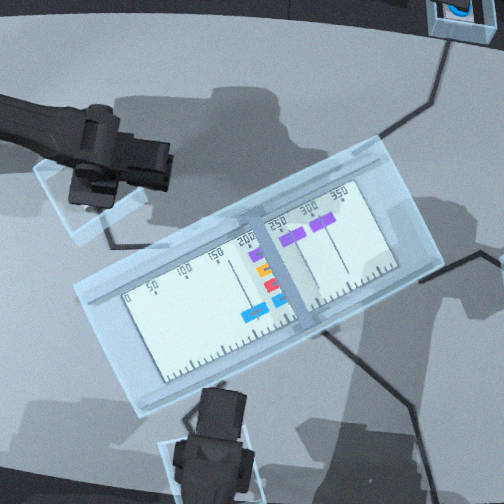

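Scene clock: 132.97 s.
arm1.joint_positions: joint1_rad=-0.442 joint2_rad=+1.499 joint3_rad=+0.992 joint4_rad=-1.035 joint5_rad=-0.004 joint6_rad=-0.010 gripper_m=+0.000
arm1.joint_status: all done
arm1.hand: x=+0.2539 y=+0.4416 z=+0.8213 quat_wxyz=(+0.002, -0.995, +0.097, +0.009) (m; scene frame)
arm2.joint_positions: joint1_rad=-0.781 joint2_rad=+1.561 joint3_rad=+0.979 joint4_rad=-0.960 joint5_rad=+0.001 joint6_rad=+0.011 gripper_m=+0.001
arm2.joint_status: all done
arm2.hand: x=+0.4213 y=-0.0175 z=+0.8217 quat_wxyz=(-0.006, +0.879, -0.476, -0.014) (m; scene frame)
arm3.joint_positions: joint1_rad=-0.210 joint2_rad=+1.548 joint3_rad=+0.971 joint4_rad=-0.963 joint5_rad=+0.004 joint6_rad=+0.010 gripper_m=+0.001
arm3.joint_status: all done
arm3.hand: x=-0.2426 y=+0.0710 z=+0.8230 quat_wxyz=(-0.017, -0.039, -0.999, +0.004) (m; scene frame)
arm4.joint_positions: joint1_rad=-0.223 joint2_rad=+1.460 joint3_rad=+0.700 joint4_rad=-0.788 joint5_rad=+0.000 joint6_rad=-0.010 gripper_m=+0.000
arm4.joint_status: all done
arm4.hand: x=-0.0513 y=-0.3211 z=+0.8081 quat_wxyz=(-0.002, +0.680, -0.733, -0.008) (m; scene frame)
pictures: none
No camera images: the call's "cameras" was empty. Leave "cameras" out to get every camera's image.

Scene clock: 134.23 s.
arm1.joint_positions: joint1_rad=-0.442 joint2_rad=+1.499 joint3_rad=+0.992 joint4_rad=-1.035 joint5_rad=-0.004 joint6_rad=-0.010 gripper_m=+0.000
arm1.joint_status: all done
arm1.hand: x=+0.2539 y=+0.4416 z=+0.8213 quat_wxyz=(+0.002, -0.995, +0.097, +0.009) (m; scene frame)
arm2.joint_positions: joint1_rad=-0.781 joint2_rad=+1.561 joint3_rad=+0.979 joint4_rad=-0.960 joint5_rad=+0.001 joint6_rad=+0.011 gripper_m=+0.001
arm2.joint_status: all done
arm2.hand: x=+0.4213 y=-0.0175 z=+0.8217 quat_wxyz=(-0.006, +0.879, -0.476, -0.014) (m; scene frame)
arm3.joint_positions: joint1_rad=-0.210 joint2_rad=+1.548 joint3_rad=+0.971 joint4_rad=-0.963 joint5_rad=+0.004 joint6_rad=+0.010 gripper_m=+0.001
arm3.joint_status: all done
arm3.hand: x=-0.2426 y=+0.0710 z=+0.8230 quat_wxyz=(-0.017, -0.039, -0.999, +0.004) (m; scene frame)
arm4.joint_positions: joint1_rad=-0.223 joint2_rad=+1.460 joint3_rad=+0.700 joint4_rad=-0.788 joint5_rad=+0.000 joint6_rad=-0.010 gripper_m=+0.000
arm4.joint_status: all done
arm4.hand: x=-0.0513 y=-0.3211 z=+0.8081 quat_wxyz=(-0.002, +0.680, -0.733, -0.008) (m; scene frame)
wait: 1.27 s; at rest by 0.27 s
pictures: arm1_cam_wrist, arm2_cam_wrist, arm3_cam_wrist, arm4_cam_wrist, cam_sheet
camera_calibration (this result's frames):
arm1_cam_wrist: T_world_to_cam=[[0.183842, 0.982952, -0.00263909, -0.475708], [0.810917, -0.150148, 0.56557, -0.595573], [0.555532, -0.106115, -0.824696, 0.708705], [0, 0, 0, 1]] pos_world=[0.176707, 0.453379, 0.920049]
arm2_cam_wrist: T_world_to_cam=[[0.851689, 0.524033, -0.00390707, -0.348282], [0.435093, -0.702944, 0.56264, -0.654572], [0.292095, -0.480894, -0.826693, 0.669374], [0, 0, 0, 1]] pos_world=[0.385907, 0.0442818, 0.920294]
arm3_cam_wrist: T_world_to_cam=[[-0.0834299, -0.996507, 0.00354073, 0.0458023], [-0.823813, 0.0709698, 0.562402, -0.662523], [-0.560689, 0.0440042, -0.826857, 0.666853], [0, 0, 0, 1]] pos_world=[-0.168077, 0.0633171, 0.923834]
arm4_cam_wrist: T_world_to_cam=[[0.997163, -0.0748353, -0.00814244, 0.0312951], [-0.0559717, -0.809413, 0.584566, -0.731851], [-0.0503368, -0.582452, -0.811305, 0.591895], [0, 0, 0, 1]] pos_world=[-0.0423752, -0.245277, 0.908278]
Images, in order (width x height): arm1_cam_wrist 504x504, arm2_cam_wrist 504x504, arm3_cam_wrist 504x504, arm4_cam_wrist 504x504, cam_sheet 504x504.

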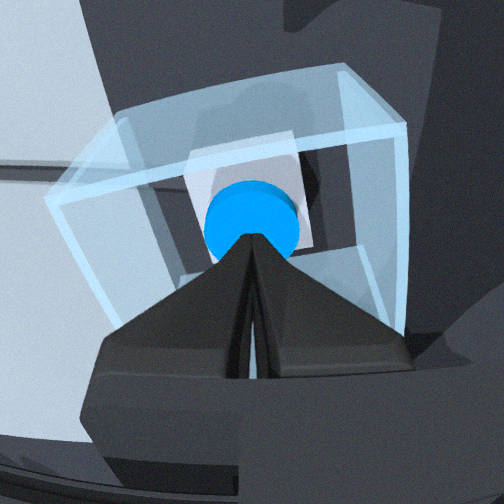

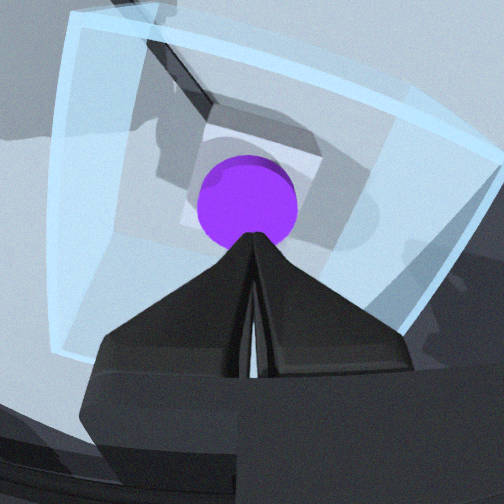

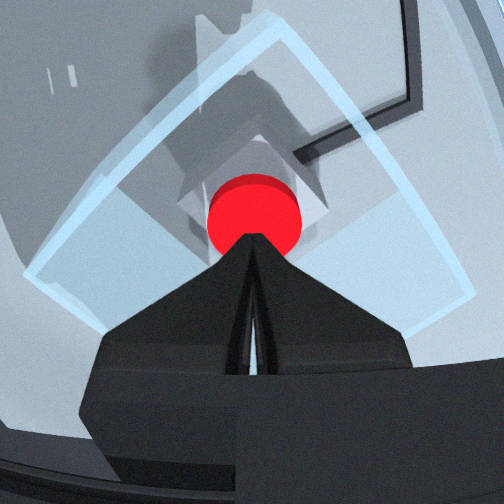

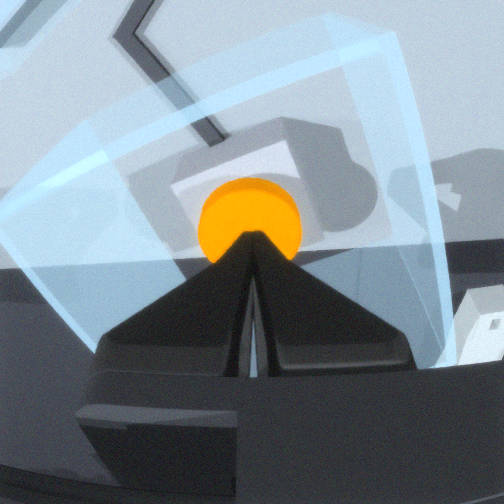

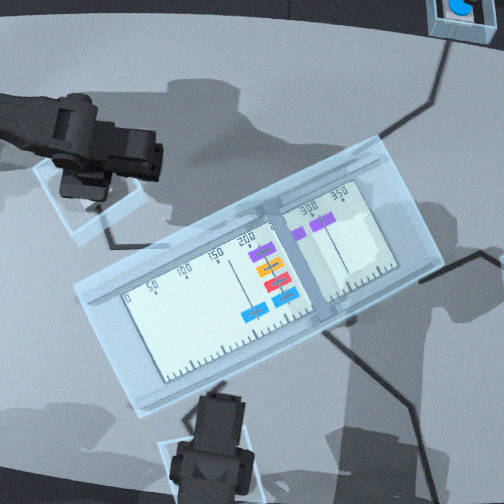

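Scene clock: 135.07 s.
arm1.joint_positions: joint1_rad=-0.442 joint2_rad=+1.499 joint3_rad=+0.992 joint4_rad=-1.035 joint5_rad=-0.004 joint6_rad=-0.010 gripper_m=+0.000
arm1.joint_status: not commanded
arm1.hand: x=+0.2539 y=+0.4416 z=+0.8213 quat_wxyz=(+0.002, -0.995, +0.097, +0.009) (m; scene frame)
arm2.joint_positions: joint1_rad=-0.781 joint2_rad=+1.688 joint3_rad=+1.004 joint4_rad=-0.963 joint5_rad=+0.001 joint6_rad=+0.011 gripper_m=+0.001
arm2.joint_status: all done
arm2.hand: x=+0.4218 y=-0.0183 z=+0.7797 quat_wxyz=(+0.018, +0.879, -0.475, +0.033) (m; scene frame)
arm3.joint_positions: joint1_rad=-0.210 joint2_rad=+1.548 joint3_rad=+0.971 joint4_rad=-0.963 joint5_rad=+0.004 joint6_rad=+0.010 gripper_m=+0.001
arm3.joint_status: not commanded
arm3.hand: x=-0.2426 y=+0.0710 z=+0.8230 quat_wxyz=(-0.017, -0.039, -0.999, +0.004) (m; scene frame)
arm4.joint_positions: joint1_rad=-0.223 joint2_rad=+1.460 joint3_rad=+0.700 joint4_rad=-0.788 joint5_rad=+0.000 joint6_rad=-0.010 gripper_m=+0.000
arm4.joint_status: not commanded
arm4.hand: x=-0.0513 y=-0.3211 z=+0.8081 quat_wxyz=(-0.002, +0.680, -0.733, -0.008) (m; scene frame)
pictures: none
No camera images: the call's "cameras" was empty. Leave "cameras" out to get every camera's image.

Scene clock: 135.97 s.
arm1.joint_positions: joint1_rad=-0.442 joint2_rad=+1.499 joint3_rad=+0.992 joint4_rad=-1.035 joint5_rad=-0.004 joint6_rad=-0.010 gripper_m=+0.000
arm1.joint_status: not commanded
arm1.hand: x=+0.2539 y=+0.4416 z=+0.8213 quat_wxyz=(+0.002, -0.995, +0.097, +0.009) (m; scene frame)
arm2.joint_positions: joint1_rad=-0.781 joint2_rad=+1.688 joint3_rad=+1.004 joint4_rad=-0.963 joint5_rad=+0.001 joint6_rad=+0.011 gripper_m=+0.001
arm2.joint_status: all done
arm2.hand: x=+0.4218 y=-0.0183 z=+0.7797 quat_wxyz=(+0.018, +0.879, -0.475, +0.033) (m; scene frame)
arm3.joint_positions: joint1_rad=-0.210 joint2_rad=+1.548 joint3_rad=+0.971 joint4_rad=-0.963 joint5_rad=+0.004 joint6_rad=+0.010 gripper_m=+0.001
arm3.joint_status: not commanded
arm3.hand: x=-0.2426 y=+0.0710 z=+0.8230 quat_wxyz=(-0.017, -0.039, -0.999, +0.004) (m; scene frame)
arm4.joint_positions: joint1_rad=-0.223 joint2_rad=+1.460 joint3_rad=+0.700 joint4_rad=-0.788 joint5_rad=+0.000 joint6_rad=-0.010 gripper_m=+0.000
arm4.joint_status: not commanded
arm4.hand: x=-0.0513 y=-0.3211 z=+0.8081 quat_wxyz=(-0.002, +0.680, -0.733, -0.008) (m; scene frame)
wait: 0.90 s; at rest by 0.27 s
pictures: arm1_cam_wrist, arm2_cam_wrist, arm3_cam_wrist, arm4_cam_wrist, cam_sheet
camera_calibration (this result's frames):
arm1_cam_wrist: T_world_to_cam=[[0.183842, 0.982952, -0.00263909, -0.475708], [0.810917, -0.150148, 0.56557, -0.595573], [0.555532, -0.106115, -0.824696, 0.708705], [0, 0, 0, 1]] pos_world=[0.176707, 0.453379, 0.920049]
arm2_cam_wrist: T_world_to_cam=[[0.851629, 0.524144, 0.000531406, -0.351864], [0.399915, -0.650437, 0.645755, -0.680764], [0.338814, -0.549731, -0.763545, 0.563954], [0, 0, 0, 1]] pos_world=[0.380831, 0.0516563, 0.870398]
arm3_cam_wrist: T_world_to_cam=[[-0.0834299, -0.996507, 0.00354073, 0.0458023], [-0.823813, 0.0709698, 0.562402, -0.662523], [-0.560689, 0.0440042, -0.826857, 0.666853], [0, 0, 0, 1]] pos_world=[-0.168077, 0.0633171, 0.923834]
arm4_cam_wrist: T_world_to_cam=[[0.997163, -0.0748353, -0.00814244, 0.0312951], [-0.0559717, -0.809413, 0.584566, -0.731851], [-0.0503368, -0.582452, -0.811305, 0.591895], [0, 0, 0, 1]] pos_world=[-0.0423752, -0.245277, 0.908278]
Images, in order (width x height): arm1_cam_wrist 504x504, arm2_cam_wrist 504x504, arm3_cam_wrist 504x504, arm4_cam_wrist 504x504, cam_sheet 504x504.

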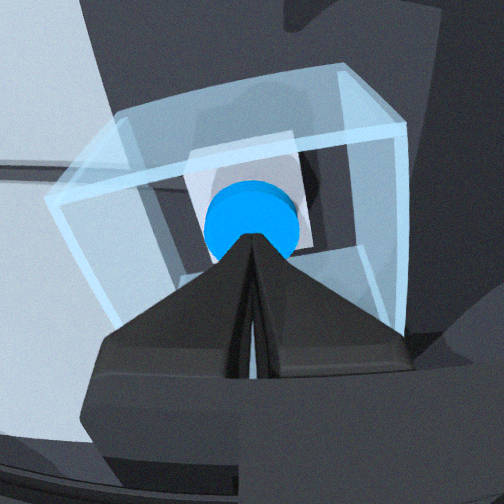

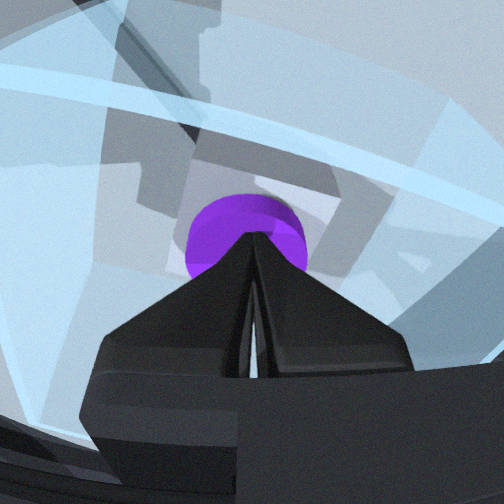

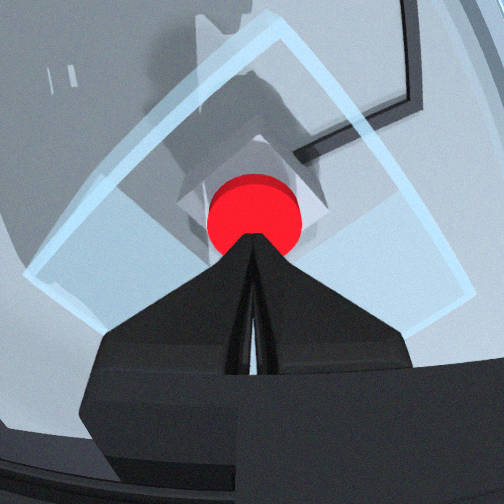

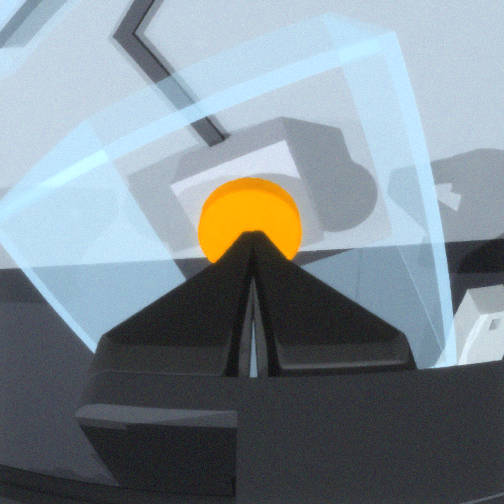

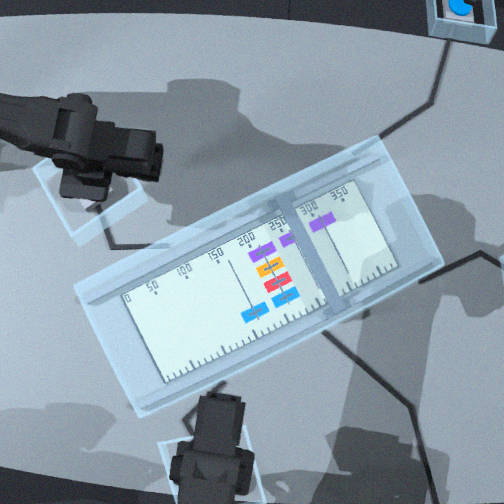

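Scene clock: 136.93 s.
arm1.joint_positions: joint1_rad=-0.442 joint2_rad=+1.499 joint3_rad=+0.992 joint4_rad=-1.035 joint5_rad=-0.004 joint6_rad=-0.010 gripper_m=+0.000
arm1.joint_status: not commanded
arm1.hand: x=+0.2539 y=+0.4416 z=+0.8213 quat_wxyz=(+0.002, -0.995, +0.097, +0.009) (m; scene frame)
arm2.joint_positions: joint1_rad=-0.781 joint2_rad=+1.561 joint3_rad=+0.978 joint4_rad=-0.956 joint5_rad=+0.001 joint6_rad=+0.011 gripper_m=+0.001
arm2.joint_status: all done
arm2.hand: x=+0.4210 y=-0.0169 z=+0.8213 quat_wxyz=(-0.007, +0.879, -0.476, -0.015) (m; scene frame)
arm3.joint_positions: joint1_rad=-0.210 joint2_rad=+1.548 joint3_rad=+0.971 joint4_rad=-0.963 joint5_rad=+0.004 joint6_rad=+0.010 gripper_m=+0.001
arm3.joint_status: not commanded
arm3.hand: x=-0.2426 y=+0.0710 z=+0.8230 quat_wxyz=(-0.017, -0.039, -0.999, +0.004) (m; scene frame)
arm4.joint_positions: joint1_rad=-0.223 joint2_rad=+1.460 joint3_rad=+0.700 joint4_rad=-0.788 joint5_rad=+0.000 joint6_rad=-0.010 gripper_m=+0.000
arm4.joint_status: not commanded
arm4.hand: x=-0.0513 y=-0.3211 z=+0.8081 quat_wxyz=(-0.002, +0.680, -0.733, -0.008) (m; scene frame)
pictures: none
No camera images: the call's "cameras" was empty. Leave "cameras" out to get every camera's image.

Scene clock: 138.27 s.
arm1.joint_positions: joint1_rad=-0.442 joint2_rad=+1.499 joint3_rad=+0.992 joint4_rad=-1.035 joint5_rad=-0.004 joint6_rad=-0.010 gripper_m=+0.000
arm1.joint_status: not commanded
arm1.hand: x=+0.2539 y=+0.4416 z=+0.8213 quat_wxyz=(+0.002, -0.995, +0.097, +0.009) (m; scene frame)
arm2.joint_positions: joint1_rad=-0.781 joint2_rad=+1.561 joint3_rad=+0.978 joint4_rad=-0.956 joint5_rad=+0.001 joint6_rad=+0.011 gripper_m=+0.001
arm2.joint_status: all done
arm2.hand: x=+0.4210 y=-0.0169 z=+0.8213 quat_wxyz=(-0.007, +0.879, -0.476, -0.015) (m; scene frame)
arm3.joint_positions: joint1_rad=-0.210 joint2_rad=+1.548 joint3_rad=+0.971 joint4_rad=-0.963 joint5_rad=+0.004 joint6_rad=+0.010 gripper_m=+0.001
arm3.joint_status: not commanded
arm3.hand: x=-0.2426 y=+0.0710 z=+0.8230 quat_wxyz=(-0.017, -0.039, -0.999, +0.004) (m; scene frame)
arm4.joint_positions: joint1_rad=-0.223 joint2_rad=+1.460 joint3_rad=+0.700 joint4_rad=-0.788 joint5_rad=+0.000 joint6_rad=-0.010 gripper_m=+0.000
arm4.joint_status: not commanded
arm4.hand: x=-0.0513 y=-0.3211 z=+0.8081 quat_wxyz=(-0.002, +0.680, -0.733, -0.008) (m; scene frame)
wait: 1.33 s; at rest by 0.27 s
pictures: arm1_cam_wrist, arm2_cam_wrist, arm3_cam_wrist, arm4_cam_wrist, cam_sheet
camera_calibration (this result's frames):
arm1_cam_wrist: T_world_to_cam=[[0.183842, 0.982952, -0.00263909, -0.475708], [0.810917, -0.150148, 0.56557, -0.595573], [0.555532, -0.106115, -0.824696, 0.708705], [0, 0, 0, 1]] pos_world=[0.176707, 0.453379, 0.920049]
arm2_cam_wrist: T_world_to_cam=[[0.851695, 0.524026, -0.00364462, -0.348541], [0.435855, -0.704495, 0.560105, -0.652087], [0.290942, -0.478627, -0.828414, 0.671378], [0, 0, 0, 1]] pos_world=[0.385734, 0.0445912, 0.920146]
arm3_cam_wrist: T_world_to_cam=[[-0.0834299, -0.996507, 0.00354073, 0.0458023], [-0.823813, 0.0709698, 0.562402, -0.662523], [-0.560689, 0.0440042, -0.826857, 0.666853], [0, 0, 0, 1]] pos_world=[-0.168077, 0.0633171, 0.923834]
arm4_cam_wrist: T_world_to_cam=[[0.997163, -0.0748353, -0.00814244, 0.0312951], [-0.0559717, -0.809413, 0.584566, -0.731851], [-0.0503368, -0.582452, -0.811305, 0.591895], [0, 0, 0, 1]] pos_world=[-0.0423752, -0.245277, 0.908278]
Images, in order (width x height): arm1_cam_wrist 504x504, arm2_cam_wrist 504x504, arm3_cam_wrist 504x504, arm4_cam_wrist 504x504, cam_sheet 504x504.

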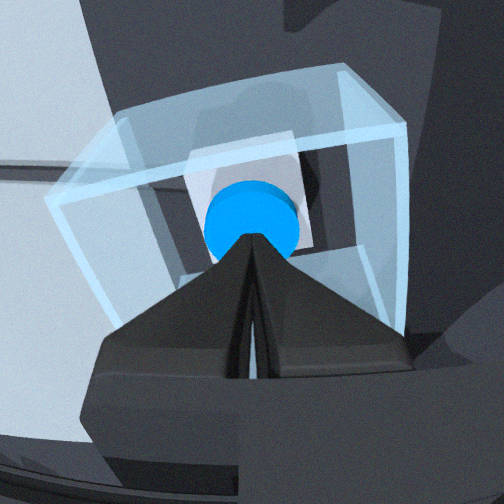

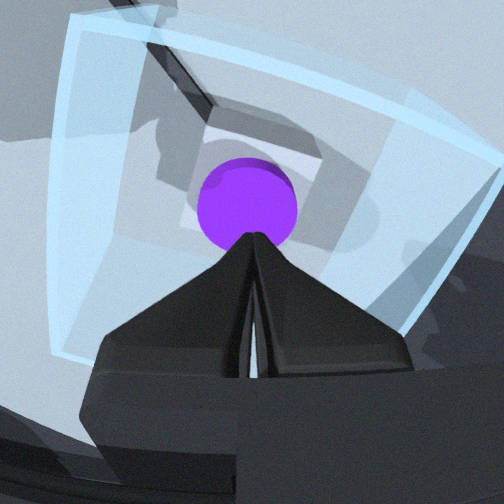

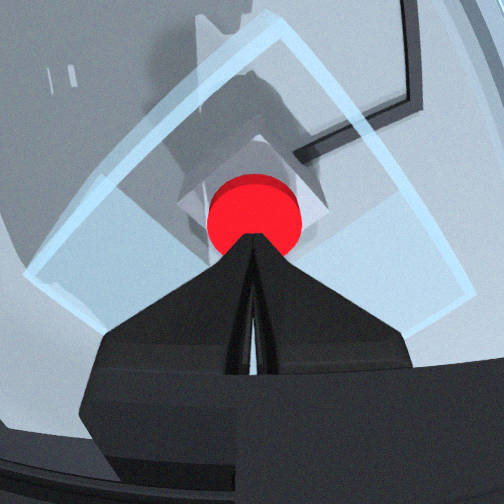

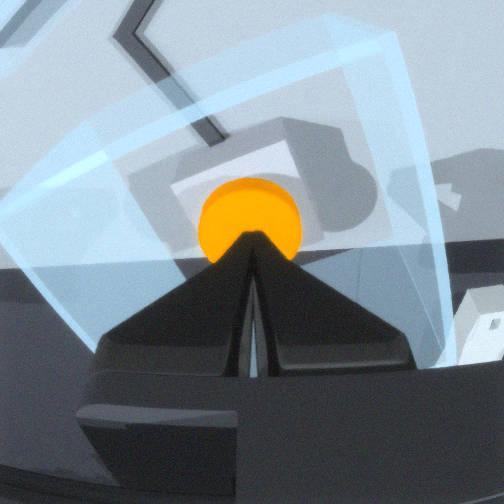

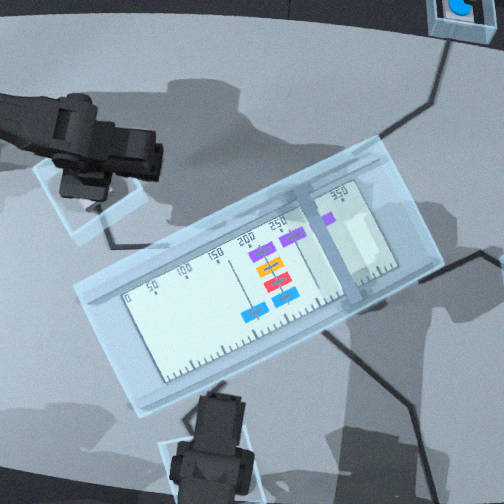

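Scene clock: 139.10 s.
arm1.joint_positions: joint1_rad=-0.442 joint2_rad=+1.499 joint3_rad=+0.992 joint4_rad=-1.035 joint5_rad=-0.004 joint6_rad=-0.010 gripper_m=+0.000
arm1.joint_status: not commanded
arm1.hand: x=+0.2539 y=+0.4416 z=+0.8213 quat_wxyz=(+0.002, -0.995, +0.097, +0.009) (m; scene frame)
arm2.joint_positions: joint1_rad=-0.781 joint2_rad=+1.688 joint3_rad=+1.005 joint4_rad=-0.961 joint5_rad=+0.001 joint6_rad=+0.011 gripper_m=+0.001
arm2.joint_status: all done
arm2.hand: x=+0.4214 y=-0.0176 z=+0.7798 quat_wxyz=(+0.018, +0.879, -0.475, +0.031) (m; scene frame)
arm3.joint_positions: joint1_rad=-0.210 joint2_rad=+1.548 joint3_rad=+0.971 joint4_rad=-0.963 joint5_rad=+0.004 joint6_rad=+0.010 gripper_m=+0.001
arm3.joint_status: not commanded
arm3.hand: x=-0.2426 y=+0.0710 z=+0.8230 quat_wxyz=(-0.017, -0.039, -0.999, +0.004) (m; scene frame)
arm4.joint_positions: joint1_rad=-0.223 joint2_rad=+1.460 joint3_rad=+0.700 joint4_rad=-0.788 joint5_rad=+0.000 joint6_rad=-0.010 gripper_m=+0.000
arm4.joint_status: not commanded
arm4.hand: x=-0.0513 y=-0.3211 z=+0.8081 quat_wxyz=(-0.002, +0.680, -0.733, -0.008) (m; scene frame)
pictures: none
No camera images: the call's "cameras" was empty. Leave "cameras" out to get every camera's image.

Scene clock: 139.97 s.
arm1.joint_positions: joint1_rad=-0.442 joint2_rad=+1.499 joint3_rad=+0.992 joint4_rad=-1.035 joint5_rad=-0.004 joint6_rad=-0.010 gripper_m=+0.000
arm1.joint_status: not commanded
arm1.hand: x=+0.2539 y=+0.4416 z=+0.8213 quat_wxyz=(+0.002, -0.995, +0.097, +0.009) (m; scene frame)
arm2.joint_positions: joint1_rad=-0.781 joint2_rad=+1.688 joint3_rad=+1.005 joint4_rad=-0.961 joint5_rad=+0.001 joint6_rad=+0.011 gripper_m=+0.001
arm2.joint_status: all done
arm2.hand: x=+0.4214 y=-0.0176 z=+0.7798 quat_wxyz=(+0.018, +0.879, -0.475, +0.031) (m; scene frame)
arm3.joint_positions: joint1_rad=-0.210 joint2_rad=+1.548 joint3_rad=+0.971 joint4_rad=-0.963 joint5_rad=+0.004 joint6_rad=+0.010 gripper_m=+0.001
arm3.joint_status: not commanded
arm3.hand: x=-0.2426 y=+0.0710 z=+0.8230 quat_wxyz=(-0.017, -0.039, -0.999, +0.004) (m; scene frame)
arm4.joint_positions: joint1_rad=-0.223 joint2_rad=+1.460 joint3_rad=+0.700 joint4_rad=-0.788 joint5_rad=+0.000 joint6_rad=-0.010 gripper_m=+0.000
arm4.joint_status: not commanded
arm4.hand: x=-0.0513 y=-0.3211 z=+0.8081 quat_wxyz=(-0.002, +0.680, -0.733, -0.008) (m; scene frame)
wait: 0.87 s; at rest by 0.27 s
pictures: arm1_cam_wrist, arm2_cam_wrist, arm3_cam_wrist, arm4_cam_wrist, cam_sheet
camera_calibration (this result's frames):
arm1_cam_wrist: T_world_to_cam=[[0.183842, 0.982952, -0.00263909, -0.475708], [0.810917, -0.150148, 0.56557, -0.595573], [0.555532, -0.106115, -0.824696, 0.708705], [0, 0, 0, 1]] pos_world=[0.176707, 0.453379, 0.920049]
arm2_cam_wrist: T_world_to_cam=[[0.851634, 0.524137, 0.000428013, -0.351757], [0.400869, -0.65187, 0.643715, -0.679073], [0.337674, -0.548038, -0.765265, 0.566337], [0, 0, 0, 1]] pos_world=[0.38055, 0.0520757, 0.870678]
arm3_cam_wrist: T_world_to_cam=[[-0.0834299, -0.996507, 0.00354073, 0.0458023], [-0.823813, 0.0709698, 0.562402, -0.662523], [-0.560689, 0.0440042, -0.826857, 0.666853], [0, 0, 0, 1]] pos_world=[-0.168077, 0.0633171, 0.923834]
arm4_cam_wrist: T_world_to_cam=[[0.997163, -0.0748353, -0.00814244, 0.0312951], [-0.0559717, -0.809413, 0.584566, -0.731851], [-0.0503368, -0.582452, -0.811305, 0.591895], [0, 0, 0, 1]] pos_world=[-0.0423752, -0.245277, 0.908278]
Images, in order (width x height): arm1_cam_wrist 504x504, arm2_cam_wrist 504x504, arm3_cam_wrist 504x504, arm4_cam_wrist 504x504, cam_sheet 504x504.

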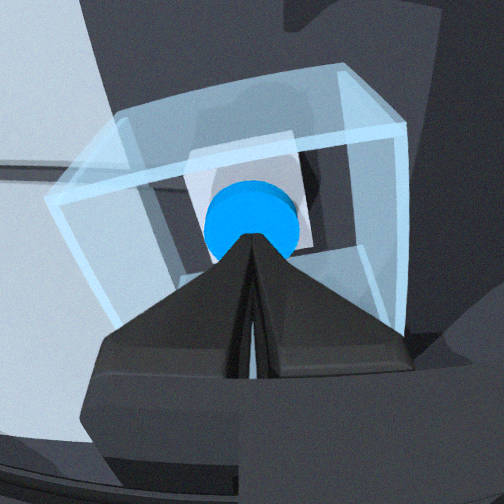

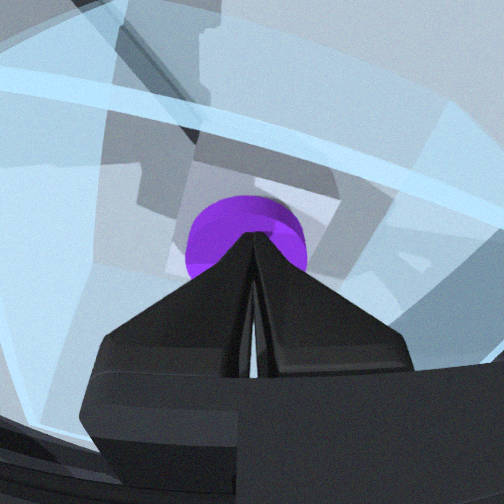

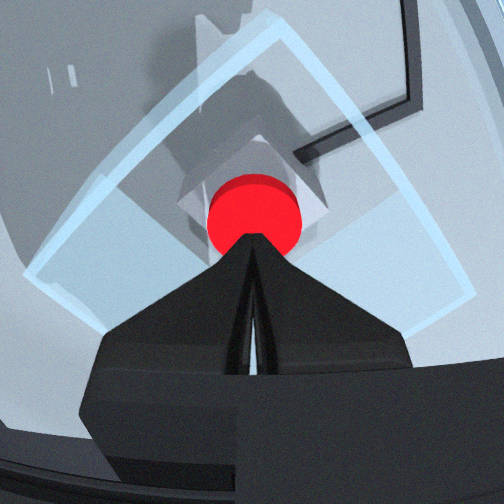

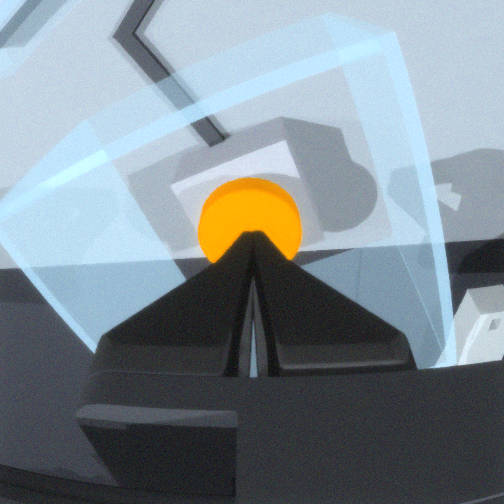

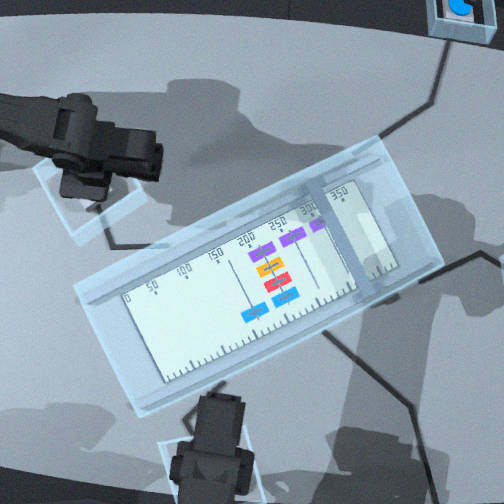

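Scene clock: 140.93 s.
arm1.joint_positions: joint1_rad=-0.442 joint2_rad=+1.499 joint3_rad=+0.992 joint4_rad=-1.035 joint5_rad=-0.004 joint6_rad=-0.010 gripper_m=+0.000
arm1.joint_status: not commanded
arm1.hand: x=+0.2539 y=+0.4416 z=+0.8213 quat_wxyz=(+0.002, -0.995, +0.097, +0.009) (m; scene frame)
arm2.joint_positions: joint1_rad=-0.781 joint2_rad=+1.561 joint3_rad=+0.978 joint4_rad=-0.955 joint5_rad=+0.001 joint6_rad=+0.011 gripper_m=+0.001
arm2.joint_status: all done
arm2.hand: x=+0.4209 y=-0.0167 z=+0.8213 quat_wxyz=(-0.007, +0.879, -0.476, -0.015) (m; scene frame)
arm3.joint_positions: joint1_rad=-0.210 joint2_rad=+1.548 joint3_rad=+0.971 joint4_rad=-0.963 joint5_rad=+0.004 joint6_rad=+0.010 gripper_m=+0.001
arm3.joint_status: not commanded
arm3.hand: x=-0.2426 y=+0.0710 z=+0.8230 quat_wxyz=(-0.017, -0.039, -0.999, +0.004) (m; scene frame)
arm4.joint_positions: joint1_rad=-0.223 joint2_rad=+1.460 joint3_rad=+0.700 joint4_rad=-0.788 joint5_rad=+0.000 joint6_rad=-0.010 gripper_m=+0.000
arm4.joint_status: not commanded
arm4.hand: x=-0.0513 y=-0.3211 z=+0.8081 quat_wxyz=(-0.002, +0.680, -0.733, -0.008) (m; scene frame)
pictures: cam_sheet
Images, in order (width x height): cam_sheet 504x504.

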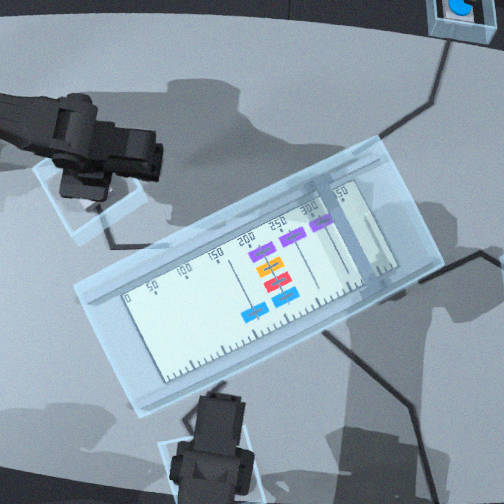

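Scene clock: 144.93 s.
arm1.joint_positions: joint1_rad=-0.442 joint2_rad=+1.499 joint3_rad=+0.992 joint4_rad=-1.035 joint5_rad=-0.004 joint6_rad=-0.010 gripper_m=+0.000
arm1.joint_status: not commanded
arm1.hand: x=+0.2539 y=+0.4416 z=+0.8213 quat_wxyz=(+0.002, -0.995, +0.097, +0.009) (m; scene frame)
arm2.joint_positions: joint1_rad=-0.781 joint2_rad=+1.561 joint3_rad=+0.978 joint4_rad=-0.955 joint5_rad=+0.001 joint6_rad=+0.011 gripper_m=+0.001
arm2.joint_status: all done
arm2.hand: x=+0.4209 y=-0.0167 z=+0.8213 quat_wxyz=(-0.007, +0.879, -0.476, -0.015) (m; scene frame)
arm3.joint_positions: joint1_rad=-0.210 joint2_rad=+1.548 joint3_rad=+0.971 joint4_rad=-0.963 joint5_rad=+0.004 joint6_rad=+0.010 gripper_m=+0.001
arm3.joint_status: not commanded
arm3.hand: x=-0.2426 y=+0.0710 z=+0.8230 quat_wxyz=(-0.017, -0.039, -0.999, +0.004) (m; scene frame)
arm4.joint_positions: joint1_rad=-0.223 joint2_rad=+1.460 joint3_rad=+0.700 joint4_rad=-0.788 joint5_rad=+0.000 joint6_rad=-0.010 gripper_m=+0.000
arm4.joint_status: not commanded
arm4.hand: x=-0.0513 y=-0.3211 z=+0.8081 quat_wxyz=(-0.002, +0.680, -0.733, -0.008) (m; scene frame)
wait: 4.00 s; at rest by 0.27 s
pictures: arm1_cam_wrist, arm2_cam_wrist, arm3_cam_wrist, arm4_cam_wrist, cam_sheet
camera_calibration (this result's frames):
arm1_cam_wrist: T_world_to_cam=[[0.183842, 0.982952, -0.00263909, -0.475708], [0.810917, -0.150148, 0.56557, -0.595573], [0.555532, -0.106115, -0.824696, 0.708705], [0, 0, 0, 1]] pos_world=[0.176707, 0.453379, 0.920049]
arm2_cam_wrist: T_world_to_cam=[[0.851694, 0.524026, -0.00367426, -0.348509], [0.436091, -0.704851, 0.559473, -0.651522], [0.290589, -0.478102, -0.828841, 0.671996], [0, 0, 0, 1]] pos_world=[0.385671, 0.0446844, 0.920206]
arm3_cam_wrist: T_world_to_cam=[[-0.0834299, -0.996507, 0.00354073, 0.0458023], [-0.823813, 0.0709698, 0.562402, -0.662523], [-0.560689, 0.0440042, -0.826857, 0.666853], [0, 0, 0, 1]] pos_world=[-0.168077, 0.0633171, 0.923834]
arm4_cam_wrist: T_world_to_cam=[[0.997163, -0.0748353, -0.00814244, 0.0312951], [-0.0559717, -0.809413, 0.584566, -0.731851], [-0.0503368, -0.582452, -0.811305, 0.591895], [0, 0, 0, 1]] pos_world=[-0.0423752, -0.245277, 0.908278]
Images, in order (width x height): arm1_cam_wrist 504x504, arm2_cam_wrist 504x504, arm3_cam_wrist 504x504, arm4_cam_wrist 504x504, cam_sheet 504x504.

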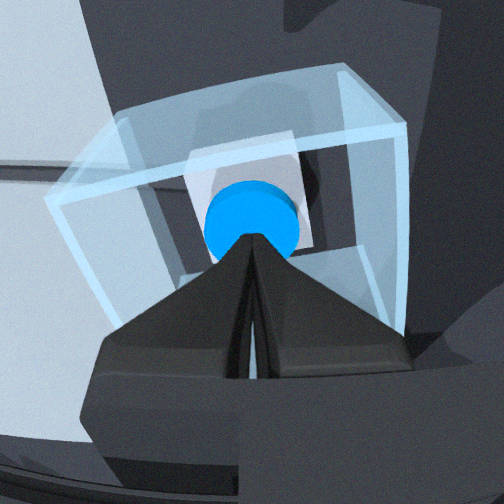

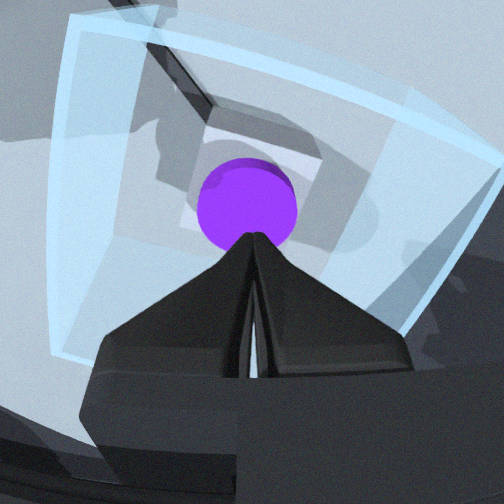

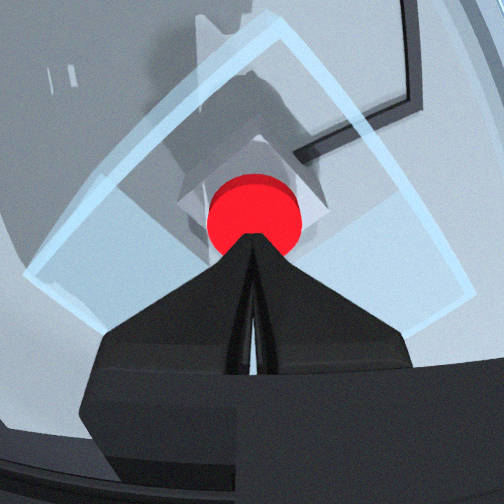

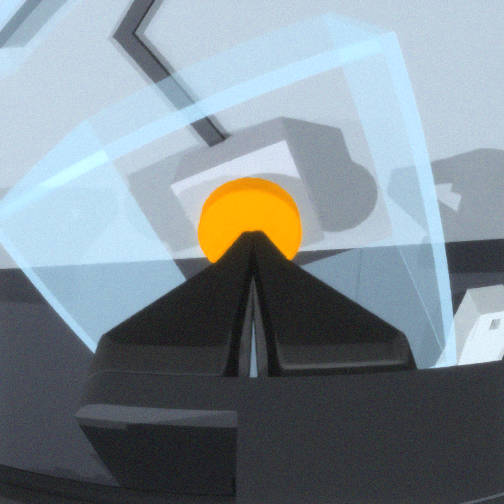

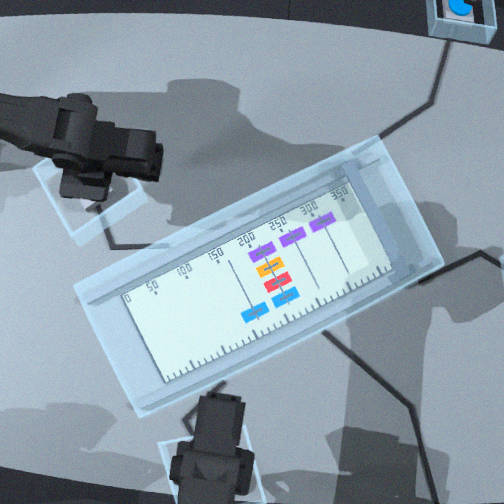

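Region (200, 170, 400, 350) of cam_sheet's 504x504 image, scaled by 2.520, with more detail than that image has; it fills the top 454 rows of this view, and the rest is white.

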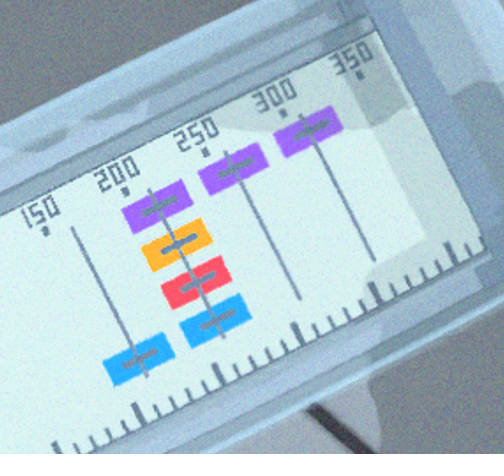

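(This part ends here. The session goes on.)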